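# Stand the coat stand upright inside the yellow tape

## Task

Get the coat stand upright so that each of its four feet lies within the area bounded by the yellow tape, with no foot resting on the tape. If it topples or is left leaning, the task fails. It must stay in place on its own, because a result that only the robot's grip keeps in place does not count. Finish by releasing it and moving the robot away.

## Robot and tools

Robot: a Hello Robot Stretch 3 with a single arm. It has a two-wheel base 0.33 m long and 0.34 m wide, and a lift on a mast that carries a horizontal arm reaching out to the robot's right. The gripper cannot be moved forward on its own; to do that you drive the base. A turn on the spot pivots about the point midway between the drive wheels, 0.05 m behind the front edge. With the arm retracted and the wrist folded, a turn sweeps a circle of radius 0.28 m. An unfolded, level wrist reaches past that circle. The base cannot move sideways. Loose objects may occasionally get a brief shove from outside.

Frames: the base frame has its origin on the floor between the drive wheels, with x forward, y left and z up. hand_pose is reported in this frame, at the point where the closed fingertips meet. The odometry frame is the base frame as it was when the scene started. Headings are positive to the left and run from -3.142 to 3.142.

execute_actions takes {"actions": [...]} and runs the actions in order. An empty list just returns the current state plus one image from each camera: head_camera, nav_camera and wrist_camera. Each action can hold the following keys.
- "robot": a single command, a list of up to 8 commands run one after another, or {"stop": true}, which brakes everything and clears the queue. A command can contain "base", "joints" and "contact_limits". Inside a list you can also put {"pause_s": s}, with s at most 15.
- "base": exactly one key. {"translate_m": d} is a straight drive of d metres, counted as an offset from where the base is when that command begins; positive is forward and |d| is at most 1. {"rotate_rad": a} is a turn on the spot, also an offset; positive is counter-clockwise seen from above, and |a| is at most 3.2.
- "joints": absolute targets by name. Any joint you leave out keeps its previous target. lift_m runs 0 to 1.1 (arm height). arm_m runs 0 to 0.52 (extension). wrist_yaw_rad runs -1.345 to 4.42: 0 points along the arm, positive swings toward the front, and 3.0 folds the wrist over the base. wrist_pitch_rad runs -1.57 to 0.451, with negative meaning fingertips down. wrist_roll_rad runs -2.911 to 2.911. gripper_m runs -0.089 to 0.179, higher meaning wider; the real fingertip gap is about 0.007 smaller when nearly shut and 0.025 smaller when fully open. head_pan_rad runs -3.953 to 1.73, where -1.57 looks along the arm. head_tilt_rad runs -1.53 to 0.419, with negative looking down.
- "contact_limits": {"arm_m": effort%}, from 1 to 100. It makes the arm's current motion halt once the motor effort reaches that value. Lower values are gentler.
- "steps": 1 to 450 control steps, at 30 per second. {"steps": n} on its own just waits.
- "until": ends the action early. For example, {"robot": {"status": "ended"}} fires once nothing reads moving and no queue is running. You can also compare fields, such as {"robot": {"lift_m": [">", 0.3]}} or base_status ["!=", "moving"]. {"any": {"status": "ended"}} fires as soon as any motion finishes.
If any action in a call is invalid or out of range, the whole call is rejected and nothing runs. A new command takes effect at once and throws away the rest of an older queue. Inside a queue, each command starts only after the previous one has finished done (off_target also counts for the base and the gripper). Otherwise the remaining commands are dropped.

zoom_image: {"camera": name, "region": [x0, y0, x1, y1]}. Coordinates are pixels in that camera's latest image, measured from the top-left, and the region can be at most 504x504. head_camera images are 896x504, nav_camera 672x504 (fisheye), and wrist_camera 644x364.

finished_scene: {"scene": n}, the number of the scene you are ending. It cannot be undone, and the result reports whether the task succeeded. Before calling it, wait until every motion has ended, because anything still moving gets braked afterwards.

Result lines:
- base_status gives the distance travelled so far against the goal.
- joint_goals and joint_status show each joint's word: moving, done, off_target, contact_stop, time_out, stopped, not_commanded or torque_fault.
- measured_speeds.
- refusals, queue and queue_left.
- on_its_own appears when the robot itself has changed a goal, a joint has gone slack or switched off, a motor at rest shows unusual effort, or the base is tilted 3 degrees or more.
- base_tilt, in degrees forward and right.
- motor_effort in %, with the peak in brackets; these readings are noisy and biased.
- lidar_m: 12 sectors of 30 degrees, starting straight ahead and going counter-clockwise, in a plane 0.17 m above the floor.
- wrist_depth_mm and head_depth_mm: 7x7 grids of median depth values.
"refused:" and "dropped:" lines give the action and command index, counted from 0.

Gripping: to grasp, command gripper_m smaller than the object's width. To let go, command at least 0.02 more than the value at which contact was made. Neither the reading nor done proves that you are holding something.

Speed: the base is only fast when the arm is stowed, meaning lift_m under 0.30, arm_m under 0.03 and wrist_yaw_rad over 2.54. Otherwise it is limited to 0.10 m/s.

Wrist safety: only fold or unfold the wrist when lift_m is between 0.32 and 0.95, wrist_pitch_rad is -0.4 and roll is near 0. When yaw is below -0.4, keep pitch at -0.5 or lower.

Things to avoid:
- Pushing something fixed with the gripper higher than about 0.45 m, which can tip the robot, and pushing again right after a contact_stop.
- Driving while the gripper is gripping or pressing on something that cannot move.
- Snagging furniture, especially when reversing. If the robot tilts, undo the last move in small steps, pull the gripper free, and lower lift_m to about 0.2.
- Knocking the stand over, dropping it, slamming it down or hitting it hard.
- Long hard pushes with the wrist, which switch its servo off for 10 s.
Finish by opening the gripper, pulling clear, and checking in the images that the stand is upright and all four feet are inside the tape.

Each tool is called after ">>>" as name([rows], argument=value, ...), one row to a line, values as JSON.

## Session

>>> execute_actions([
  {"robot":{"joints":{"head_tilt_rad":-0.8}},"steps":100,"until":{"robot":{"status":"ended"}}},
])

Scene clock: 1.00 s.
robot.base_odometry: x=+0.000 y=+0.000 heading=+0.000 (m, m, rad; robot's odometry frame)
robot.turned_by_wheels: +0.000 (rad since the last result)
robot.turned_by_imu: +0.000 (rad since the last result)
robot.base_tilt: forward=+0.0 right=-1.9 (deg)
robot.lidar_m: 0.96 2.41 1.55 1.60 1.89 1.18 1.46 1.16 1.92 1.88 2.03 2.73
robot.head_depth_mm: 2222 2529 2362 1858 1536 1308 1139 / 2214 2503 2292 1866 1547 1317 1145 / 2300 2606 2381 1811 1506 1317 1147 / 2329 2660 2385 1894 1551 1320 1152 / 2366 2682 2385 1890 1557 1323 1149 / 2838 3146 2420 1903 1566 1327 1151 / 2989 3217 2430 1904 1569 1329 1155
robot.base_status: not_commanded
robot.joint_positions: lift_m=+0.378 arm_m=+0.002 wrist_yaw_rad=+3.021 wrist_pitch_rad=-0.452 wrist_roll_rad=-0.018 gripper_m=+0.037 head_pan_rad=-0.012 head_tilt_rad=-0.790
robot.joint_goals: lift_m=+0.378 arm_m=+0.002 wrist_yaw_rad=+3.021 wrist_pitch_rad=-0.452 wrist_roll_rad=-0.018 gripper_m=+0.037 head_pan_rad=-0.012 head_tilt_rad=-0.800
robot.joint_status: lift_m=not_commanded arm_m=not_commanded wrist_yaw_rad=not_commanded wrist_pitch_rad=not_commanded wrist_roll_rad=not_commanded gripper_m=not_commanded head_pan_rad=not_commanded head_tilt_rad=done
robot.measured_speeds: translate_m=+0.000 rotate_rad=+0.000 lift_m=+0.000 arm_m=+0.000 wrist_yaw_rad=+0.000 wrist_pitch_rad=+0.000 wrist_roll_rad=+0.000 head_pan_rad=+0.000 head_tilt_rad=+0.000
robot: refusals=0 queue=done queue_left=0
robot.motor_effort: left_wheel=+0(1) right_wheel=+0(0) lift_m=+44(45) arm_m=-1(0) wrist_yaw_rad=-1(1) wrist_pitch_rad=+7(7) wrist_roll_rad=+0(0) gripper_m=+0(0) head_pan_rad=+0(0) head_tilt_rad=-5(41) (%)
robot.hand_pose: x=+0.0052 y=+0.0716 z=+0.3832 quat_wxyz=(+0.199, +0.691, +0.119, +0.685) (m; robot's base frame)
robot.wrist_depth_mm: - - - - - - - / - - - - - - - / - - - - - - - / 876 850 872 866 869 863 857 / 728 715 - 721 746 720 729 / 615 614 - 606 - 618 613 / 533 553 - - 530 523 534
pictures: head_camera (sideways: a quarter turn clockwise sets it upright), nav_camera (sideways: a quarter turn counterclockwise sets it upright), wrist_camera
camera_calibration (this result's frames):
head_camera: T_world_to_cam=[[-0.685703, -0.0181311, -0.727655, 0.969683], [-0.0469408, 0.99871, 0.0193495, -0.0253092], [0.726366, 0.0474248, -0.68567, 0.845311], [0, 0, 0, 1]] pos_world=[0.0497217, 0.00276928, 1.28569]
nav_camera: T_world_to_cam=[[0.744549, 0.0153528, 0.667391, -0.834644], [-0.0119748, -0.999267, 0.0363465, 0.00282391], [0.667461, -0.0350536, -0.74382, 0.920788], [0, 0, 0, 1]] pos_world=[0.00687736, 0.0479129, 1.24183]
wrist_camera: T_world_to_cam=[[0.998353, -0.0555287, 0.0143998, 0.00122576], [-0.0225475, -0.610656, -0.791575, 0.376756], [0.0527484, 0.789947, -0.610903, 0.338939], [0, 0, 0, 1]] pos_world=[-0.0106074, -0.0376073, 0.505272]
Images, in order (width x height): head_camera 896x504, nav_camera 672x504, wrist_camera 644x364.

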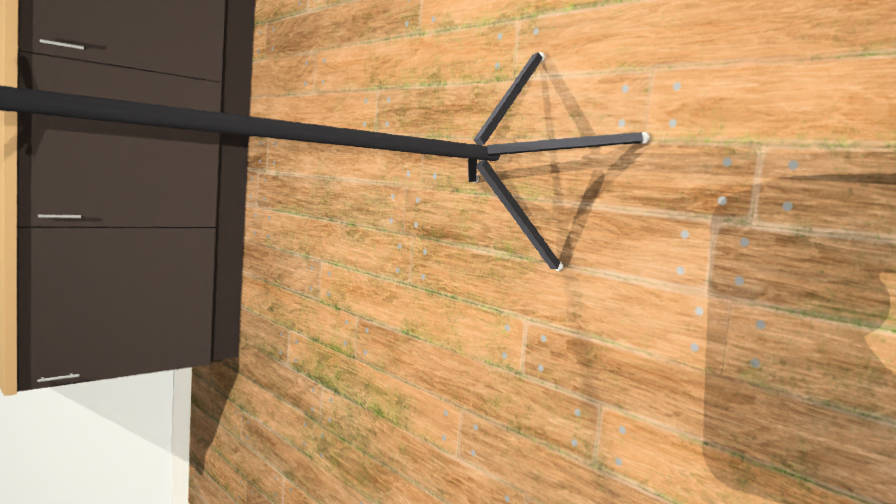

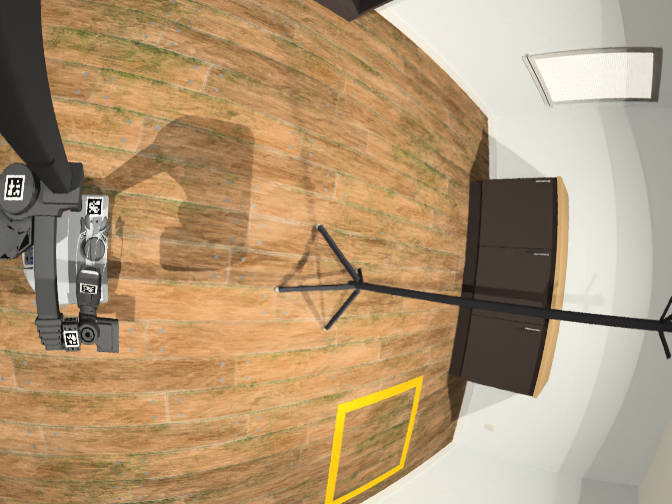

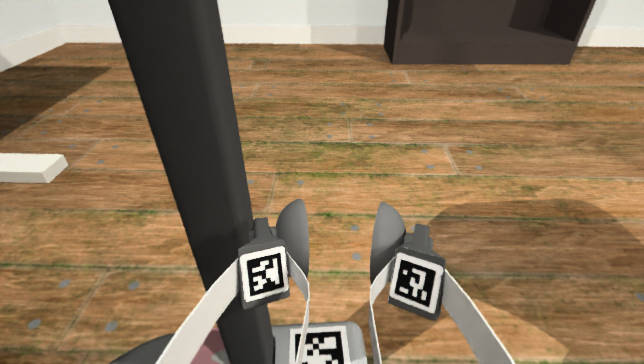

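>>> execute_actions([
  {"robot":[{"base":{"rotate_rad":-0.676},"joints":{"lift_m":0.28}},{"base":{"translate_m":0.568}},{"base":{"rotate_rad":2.62}},{"joints":{"lift_m":0.33,"wrist_pitch_rad":-0.4,"head_pan_rad":-1.7,"head_tilt_rad":-1}},{"joints":{"wrist_yaw_rad":0,"gripper_m":0.15}},{"joints":{"wrist_pitch_rad":0,"arm_m":0.15,"lift_m":0.2}}],"steps":450,"until":{"robot":{"status":"ended"}}},
  {"steps":450,"until":{"robot":{"status":"ended"}}},
])

Scene clock: 24.20 s.
robot.base_odometry: x=+0.443 y=-0.355 heading=+1.944 (m, m, rad; robot's odometry frame)
robot.turned_by_wheels: +1.944 (rad since the last result)
robot.turned_by_imu: +1.914 (rad since the last result)
robot.base_tilt: forward=+0.0 right=-1.8 (deg)
robot.lidar_m: 2.21 1.75 1.51 1.52 1.67 1.60 1.63 2.13 2.21 0.54 2.29 1.84
robot.head_depth_mm: 1947 2152 1800 1554 1361 1209 1089 / 2040 2168 1813 1550 1361 1215 1122 / 2105 2181 1826 1560 1348 1234 - / 602 2059 1749 1544 1371 1203 1125 / 2583 2216 1854 1582 1354 1228 1103 / 2790 2231 1847 1573 1388 1228 1105 / 2720 2218 1873 1596 1391 1235 1115
robot.base_status: done (rotate_rad +2.6199 of +2.6200)
robot.joint_positions: lift_m=+0.201 arm_m=+0.150 wrist_yaw_rad=+0.002 wrist_pitch_rad=-0.025 wrist_roll_rad=-0.018 gripper_m=+0.150 head_pan_rad=-1.693 head_tilt_rad=-0.988
robot.joint_goals: lift_m=+0.200 arm_m=+0.150 wrist_yaw_rad=+0.000 wrist_pitch_rad=+0.000 wrist_roll_rad=-0.018 gripper_m=+0.150 head_pan_rad=-1.700 head_tilt_rad=-1.000
robot.joint_status: lift_m=done arm_m=done wrist_yaw_rad=done wrist_pitch_rad=done wrist_roll_rad=not_commanded gripper_m=done head_pan_rad=done head_tilt_rad=done
robot.measured_speeds: translate_m=+0.000 rotate_rad=+0.000 lift_m=+0.000 arm_m=+0.000 wrist_yaw_rad=+0.000 wrist_pitch_rad=+0.000 wrist_roll_rad=+0.000 head_pan_rad=+0.000 head_tilt_rad=+0.000
robot: refusals=0 queue=done queue_left=0
robot.motor_effort: left_wheel=-3(11) right_wheel=+3(14) lift_m=+24(64) arm_m=+5(5) wrist_yaw_rad=-2(4) wrist_pitch_rad=+12(14) wrist_roll_rad=+0(0) gripper_m=+0(80) head_pan_rad=-3(42) head_tilt_rad=-6(25) (%)
robot.hand_pose: x=-0.0209 y=-0.5502 z=+0.3088 quat_wxyz=(+0.714, +0.010, -0.700, -0.008) (m; robot's base frame)
robot.wrist_depth_mm: - - - - - - - / - - - - - - - / - - - - - - - / - - - - - - - / - - - 967 - - - / 740 - 730 290 385 760 783 / 555 557 522 523 537 586 567
pictures: head_camera (sideways: a quarter turn clockwise sets it upright), nav_camera (sideways: a quarter turn counterclockwise sets it upright), wrist_camera
camera_calibration (this result's frames):
head_camera: T_world_to_cam=[[0.0733827, 0.812309, -0.578592, 0.770821], [0.997194, -0.0683678, 0.0304896, -0.0461751], [-0.0147901, -0.579206, -0.815047, 1.01807], [0, 0, 0, 1]] pos_world=[0.00453808, -0.0396274, 1.27718]
nav_camera: T_world_to_cam=[[-0.0810477, -0.85758, 0.507924, -0.621847], [-0.992727, 0.114968, 0.0357062, 0.00964948], [-0.0890159, -0.501336, -0.860661, 1.07731], [0, 0, 0, 1]] pos_world=[0.0550778, 0.00570129, 1.24271]
wrist_camera: T_world_to_cam=[[-0.99765, -0.0555985, 0.0400319, -0.0558281], [-0.0516428, 0.22632, -0.972683, 0.453442], [0.0450196, -0.972465, -0.22866, -0.301882], [0, 0, 0, 1]] pos_world=[-0.0186893, -0.399297, 0.374261]
Images, in order (width x height): head_camera 896x504, nav_camera 672x504, wrist_camera 644x364.

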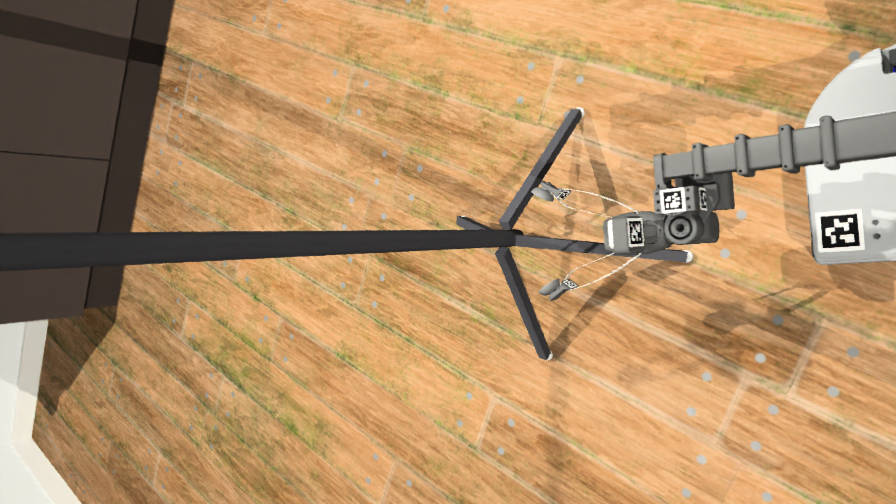

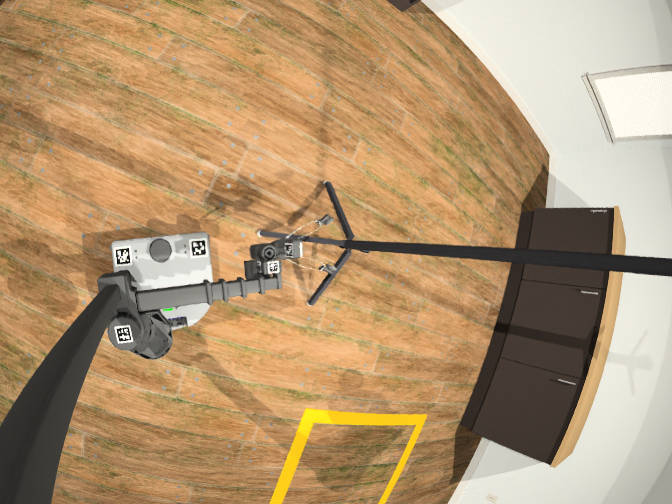

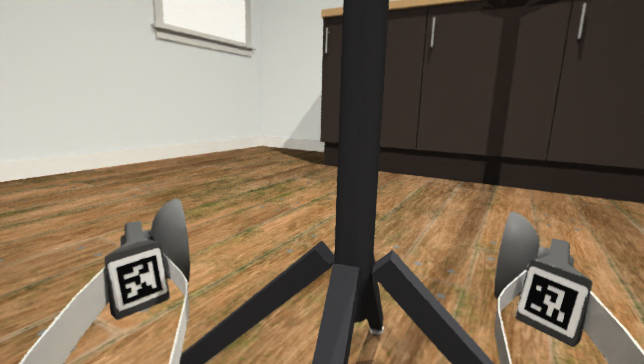

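>>> execute_actions([
  {"robot":[{"base":{"translate_m":-0.022},"joints":{"arm_m":0.275}},{"joints":{"gripper_m":-0.03}},{"base":{"translate_m":-0.4}},{"pause_s":1},{"base":{"translate_m":-0.4},"joints":{"arm_m":0.34}},{"pause_s":1},{"base":{"translate_m":-0.3}}],"steps":450,"until":{"robot":{"status":"ended"}}},
  {"steps":450,"until":{"robot":{"status":"ended"}}},
])

Scene clock: 51.90 s.
robot.base_odometry: x=+0.853 y=-1.399 heading=+1.945 (m, m, rad; robot's odometry frame)
robot.turned_by_wheels: +0.001 (rad since the last result)
robot.turned_by_imu: +0.000 (rad since the last result)
robot.base_tilt: forward=+0.2 right=-1.9 (deg)
robot.lidar_m: 2.92 2.10 2.17 0.91 0.63 0.60 0.61 0.80 1.86 0.57 0.68 2.85
robot.head_depth_mm: 2062 2153 1793 1553 1354 1205 1090 / 1873 2102 1815 1559 1363 1210 1123 / 1638 1919 1814 1559 1371 1220 - / 1701 2016 1825 1573 1327 1219 1124 / 1781 2074 1789 1542 1351 1225 1104 / 620 2044 1840 1587 1359 1232 1107 / 1955 2226 1858 1595 1386 1233 1106
robot.base_status: done (translate_m -0.3000 of -0.3000)
robot.joint_positions: lift_m=+0.200 arm_m=+0.340 wrist_yaw_rad=+0.532 wrist_pitch_rad=-0.023 wrist_roll_rad=-0.018 gripper_m=-0.026 head_pan_rad=-1.694 head_tilt_rad=-0.990
robot.joint_goals: lift_m=+0.200 arm_m=+0.340 wrist_yaw_rad=+0.512 wrist_pitch_rad=+0.000 wrist_roll_rad=-0.018 gripper_m=-0.027 head_pan_rad=-1.700 head_tilt_rad=-1.000
robot.joint_status: lift_m=done arm_m=done wrist_yaw_rad=done wrist_pitch_rad=done wrist_roll_rad=not_commanded gripper_m=done head_pan_rad=done head_tilt_rad=done
robot.measured_speeds: translate_m=+0.000 rotate_rad=+0.000 lift_m=+0.000 arm_m=+0.000 wrist_yaw_rad=+0.000 wrist_pitch_rad=+0.000 wrist_roll_rad=+0.000 head_pan_rad=+0.000 head_tilt_rad=+0.000
robot: refusals=0 queue=done queue_left=0
robot.on_its_own: wrist_yaw_rad is held at +0.512, not at your +0.000, by its stall guard, which is not easing now; right_wheel is at rest, and its effort (-28) is outside its rest range (-18 to +18); wrist_yaw_rad is at rest, and its effort (-15) is outside its rest range (-12 to +12)
robot.motor_effort: left_wheel=+13(27) right_wheel=-28(61) lift_m=+27(28) arm_m=-4(17) wrist_yaw_rad=-15(60) wrist_pitch_rad=+11(14) wrist_roll_rad=+0(0) gripper_m=-22(99) head_pan_rad=-3(3) head_tilt_rad=-5(6) (%)
robot.hand_pose: x=+0.1083 y=-0.7055 z=+0.3093 quat_wxyz=(+0.691, +0.192, -0.674, +0.180) (m; robot's base frame)
robot.wrist_depth_mm: - - - 112 - - - / - - - 115 - - - / - - - 118 - - - / - - - 123 - - - / 990 991 - 127 - - - / 714 726 742 131 - 755 741 / 552 571 569 136 591 589 587
pictures: head_camera (sideways: a quarter turn clockwise sets it upright), nav_camera (sideways: a quarter turn counterclockwise sets it upright), wrist_camera
camera_calibration (this result's frames):
head_camera: T_world_to_cam=[[0.0742424, 0.813496, -0.576812, 0.768496], [0.997126, -0.0692995, 0.0306065, -0.0463268], [-0.0150745, -0.577427, -0.816303, 1.01971], [0, 0, 0, 1]] pos_world=[0.00451031, -0.0395724, 1.27709]
nav_camera: T_world_to_cam=[[-0.0819277, -0.858608, 0.506044, -0.619393], [-0.992637, 0.115752, 0.0356912, 0.00966847], [-0.0892205, -0.499394, -0.861769, 1.07875], [0, 0, 0, 1]] pos_world=[0.0550985, 0.00578692, 1.24273]
wrist_camera: T_world_to_cam=[[-0.832645, -0.552378, 0.039763, -0.303822], [-0.157527, 0.167395, -0.973224, 0.46578], [0.530931, -0.816614, -0.226395, -0.401943], [0, 0, 0, 1]] pos_world=[0.0338009, -0.574026, 0.374391]
Images, in order (width x height): head_camera 896x504, nav_camera 672x504, wrist_camera 644x364.

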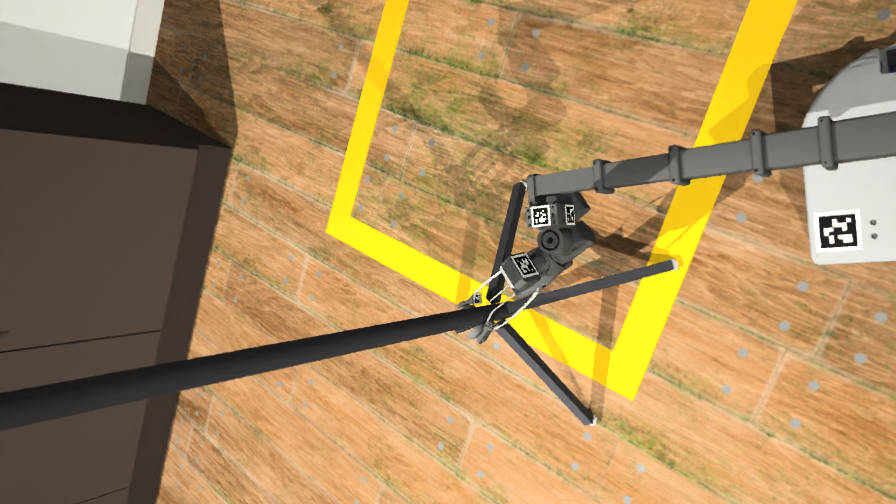

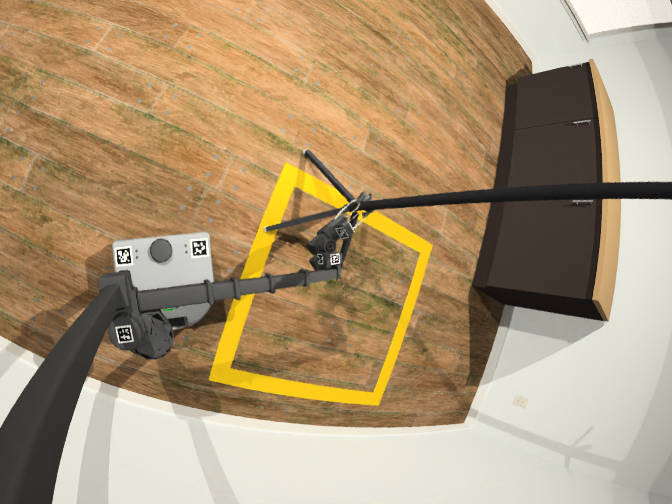

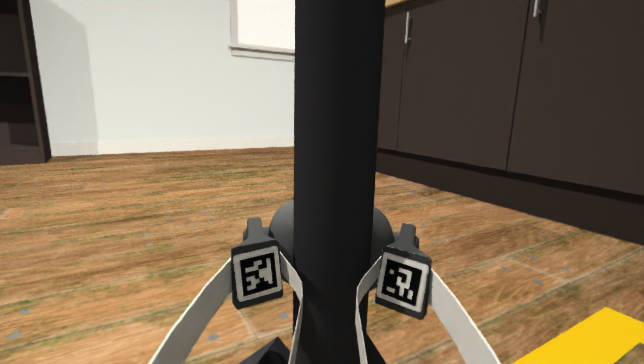

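Need about 0.37 m further back: 0.15 drive plus a clockwise turn.

>>> execute_actions([
  {"robot":[{"base":{"translate_m":-0.16},"joints":{"arm_m":0.37}},{"base":{"rotate_rad":-0.12}},{"base":{"rotate_rad":-0.12}},{"base":{"rotate_rad":-0.12}},{"joints":{"gripper_m":0.17,"head_pan_rad":-1.4}}],"steps":450,"until":{"robot":{"status":"ended"}}},
])

Scene clock: 65.47 s.
robot.base_odometry: x=+0.912 y=-1.548 heading=+1.589 (m, m, rad; robot's odometry frame)
robot.turned_by_wheels: -0.356 (rad since the last result)
robot.turned_by_imu: -0.337 (rad since the last result)
robot.base_tilt: forward=+0.1 right=-1.9 (deg)
robot.lidar_m: 3.00 2.92 2.22 1.20 0.58 0.46 0.45 0.49 0.74 0.59 0.66 2.69
robot.head_depth_mm: 1984 2137 1798 1556 1356 1207 1089 / 2055 2174 1799 1544 1340 1222 - / 2016 2109 1781 1573 1322 1217 1133 / 1576 1852 1786 1537 1367 1219 1113 / 1651 2015 1838 1578 1352 1227 1097 / 1731 2032 1838 1579 1388 1230 1106 / 1791 2115 1869 1582 1389 1236 1109
robot.base_status: off_target (rotate_rad -0.1198 of -0.1200)
robot.joint_positions: lift_m=+0.200 arm_m=+0.370 wrist_yaw_rad=+0.674 wrist_pitch_rad=-0.022 wrist_roll_rad=-0.018 gripper_m=+0.170 head_pan_rad=-1.407 head_tilt_rad=-0.990
robot.joint_goals: lift_m=+0.200 arm_m=+0.370 wrist_yaw_rad=+0.670 wrist_pitch_rad=+0.000 wrist_roll_rad=-0.018 gripper_m=+0.170 head_pan_rad=-1.400 head_tilt_rad=-1.000
robot.joint_status: lift_m=done arm_m=done wrist_yaw_rad=done wrist_pitch_rad=done wrist_roll_rad=not_commanded gripper_m=done head_pan_rad=done head_tilt_rad=done
robot.measured_speeds: translate_m=+0.000 rotate_rad=+0.000 lift_m=+0.000 arm_m=+0.000 wrist_yaw_rad=+0.000 wrist_pitch_rad=+0.000 wrist_roll_rad=+0.000 head_pan_rad=+0.000 head_tilt_rad=+0.000
robot: refusals=0 queue=done queue_left=0
robot.on_its_own: wrist_yaw_rad is held at +0.670, not at your +0.000, by its stall guard, which is not easing now
robot.motor_effort: left_wheel=+3(42) right_wheel=-5(82) lift_m=+29(28) arm_m=+3(17) wrist_yaw_rad=-3(68) wrist_pitch_rad=+11(11) wrist_roll_rad=+0(0) gripper_m=+1(83) head_pan_rad=+3(24) head_tilt_rad=-5(4) (%)
robot.hand_pose: x=+0.1381 y=-0.7146 z=+0.3094 quat_wxyz=(+0.676, +0.239, -0.658, +0.228) (m; robot's base frame)
robot.wrist_depth_mm: - - - 113 - - - / - - - 116 - - - / - - - 121 - - - / - - - 124 - - - / 991 - - 129 - - - / 735 689 744 134 754 764 824 / 545 549 563 140 582 591 534
pictures: head_camera (sideways: a quarter turn clockwise sets it upright), nav_camera (sideways: a quarter turn counterclockwise sets it upright), wrist_camera
camera_calibration (this result's frames):
head_camera: T_world_to_cam=[[-0.158726, 0.801307, -0.576812, 0.769918], [0.976052, 0.215372, 0.0306065, -0.0461983], [0.148754, -0.558141, -0.816303, 1.01871], [0, 0, 0, 1]] pos_world=[0.0157606, -0.038408, 1.27709]
nav_camera: T_world_to_cam=[[0.164105, -0.846752, 0.506044, -0.620894], [-0.984876, -0.169544, 0.0356912, 0.00962113], [0.0555753, -0.504248, -0.861769, 1.07787], [0, 0, 0, 1]] pos_world=[0.0514647, 0.0194007, 1.24273]
wrist_camera: T_world_to_cam=[[-0.7466, -0.664085, 0.0397457, -0.375816], [-0.179143, 0.143146, -0.973353, 0.457831], [0.6407, -0.733826, -0.225839, -0.381325], [0, 0, 0, 1]] pos_world=[0.0457479, -0.594936, 0.374451]
Images, in order (width x height): head_camera 896x504, nav_camera 672x504, wrist_camera 644x364.

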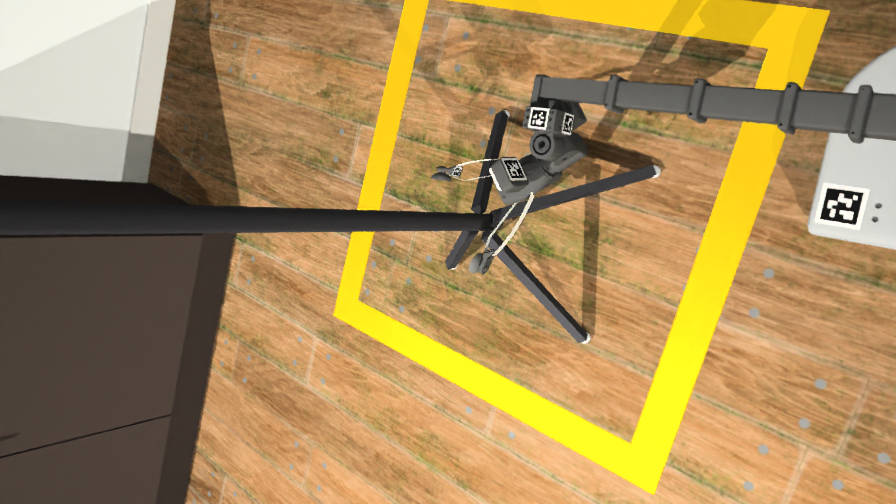

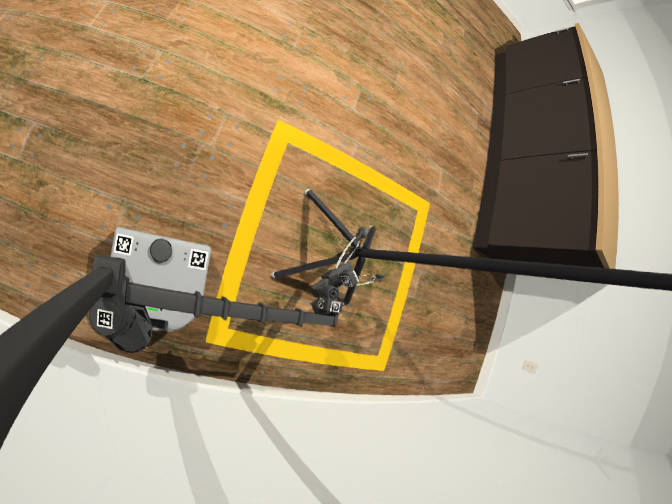

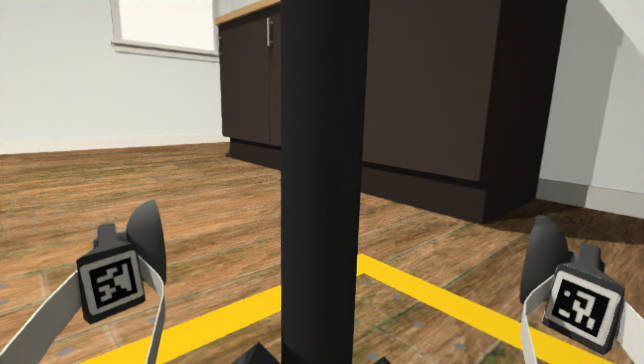

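>>> execute_actions([
  {"robot":{"base":{"translate_m":-0.05},"joints":{"arm_m":0,"lift_m":0.3}},"steps":450,"until":{"robot":{"status":"ended"}}},
])

>>> finished_scene(scene=2)

Scene clock: 76.57 s.
robot.base_odometry: x=+0.913 y=-1.598 heading=+1.589 (m, m, rad; robot's odometry frame)
robot.turned_by_wheels: +0.000 (rad since the last result)
robot.turned_by_imu: +0.000 (rad since the last result)
robot.base_tilt: forward=+0.1 right=-1.8 (deg)
robot.lidar_m: 3.03 2.96 2.25 1.10 0.52 0.41 0.40 0.44 0.66 0.60 0.67 2.67
robot.head_depth_mm: 1988 2154 1802 1554 1355 1208 1092 / 2035 2169 1816 1555 1364 1215 - / 2081 2165 1819 1566 1368 1234 - / 1520 1866 1735 1530 1352 1239 1111 / 1649 2027 1841 1571 1354 1226 1102 / 1711 2061 1847 1583 1381 1226 1104 / 1772 2118 1870 1588 1391 1229 1104
robot.base_status: done (translate_m -0.0500 of -0.0500)
robot.joint_positions: lift_m=+0.299 arm_m=+0.002 wrist_yaw_rad=+0.672 wrist_pitch_rad=-0.022 wrist_roll_rad=-0.018 gripper_m=+0.170 head_pan_rad=-1.407 head_tilt_rad=-0.990
robot.joint_goals: lift_m=+0.300 arm_m=+0.000 wrist_yaw_rad=+0.670 wrist_pitch_rad=+0.000 wrist_roll_rad=-0.018 gripper_m=+0.170 head_pan_rad=-1.400 head_tilt_rad=-1.000
robot.joint_status: lift_m=done arm_m=done wrist_yaw_rad=done wrist_pitch_rad=done wrist_roll_rad=not_commanded gripper_m=done head_pan_rad=done head_tilt_rad=done
robot.measured_speeds: translate_m=+0.000 rotate_rad=+0.000 lift_m=+0.000 arm_m=+0.000 wrist_yaw_rad=+0.000 wrist_pitch_rad=+0.000 wrist_roll_rad=+0.000 head_pan_rad=+0.000 head_tilt_rad=+0.000
robot: refusals=0 queue=done queue_left=0
robot.on_its_own: wrist_yaw_rad is held at +0.670, not at your +0.000, by its stall guard, which is not easing now
robot.motor_effort: left_wheel=+2(4) right_wheel=-4(10) lift_m=+62(64) arm_m=-5(6) wrist_yaw_rad=-1(2) wrist_pitch_rad=+11(11) wrist_roll_rad=+0(0) gripper_m=+0(0) head_pan_rad=+3(3) head_tilt_rad=-5(5) (%)
robot.hand_pose: x=+0.1378 y=-0.3472 z=+0.4084 quat_wxyz=(+0.676, +0.239, -0.659, +0.228) (m; robot's base frame)
robot.wrist_depth_mm: - - - - - - - / - - - - - - - / - - - - - - - / - - - - - - - / - - - - - - - / 975 895 970 987 715 489 - / 694 717 717 737 753 592 704
pictures: head_camera (sideways: a quarter turn clockwise sets it upright), nav_camera (sideways: a quarter turn counterclockwise sets it upright), wrist_camera
camera_calibration (this result's frames):
head_camera: T_world_to_cam=[[-0.159022, 0.801249, -0.576812, 0.769919], [0.975973, 0.215733, 0.0306065, -0.0461978], [0.148961, -0.558086, -0.816303, 1.01871], [0, 0, 0, 1]] pos_world=[0.0157748, -0.0384044, 1.27709]
nav_camera: T_world_to_cam=[[0.164418, -0.846691, 0.506044, -0.620895], [-0.984813, -0.169908, 0.0356912, 0.00962074], [0.0557617, -0.504227, -0.861769, 1.07787], [0, 0, 0, 1]] pos_world=[0.0514575, 0.0194175, 1.24273]
wrist_camera: T_world_to_cam=[[-0.747504, -0.663067, 0.0397458, -0.135508], [-0.178948, 0.14339, -0.973353, 0.501559], [0.6397, -0.734698, -0.225839, -0.089383], [0, 0, 0, 1]] pos_world=[0.0456387, -0.227439, 0.473394]
Images, in order (width x height): head_camera 896x504, nav_camera 672x504, wrist_camera 644x364.

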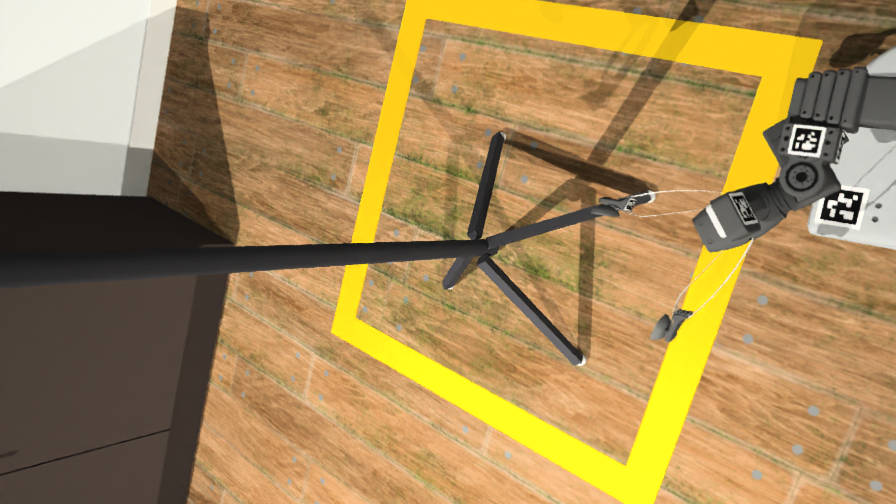

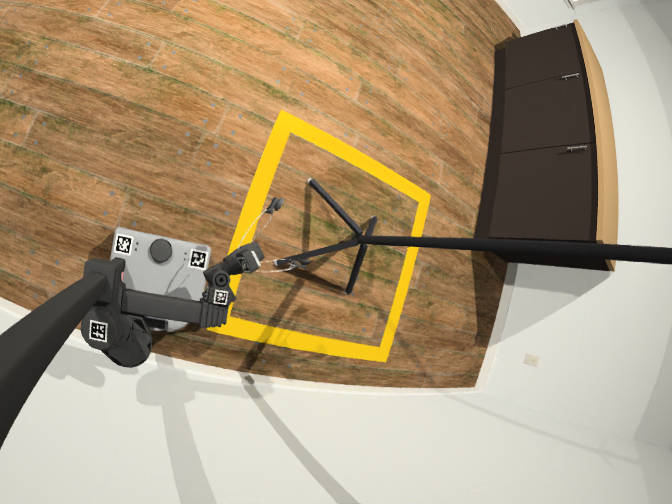

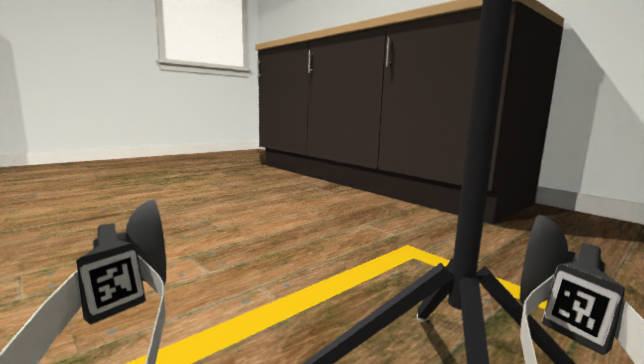

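The scene is finished: the task was done.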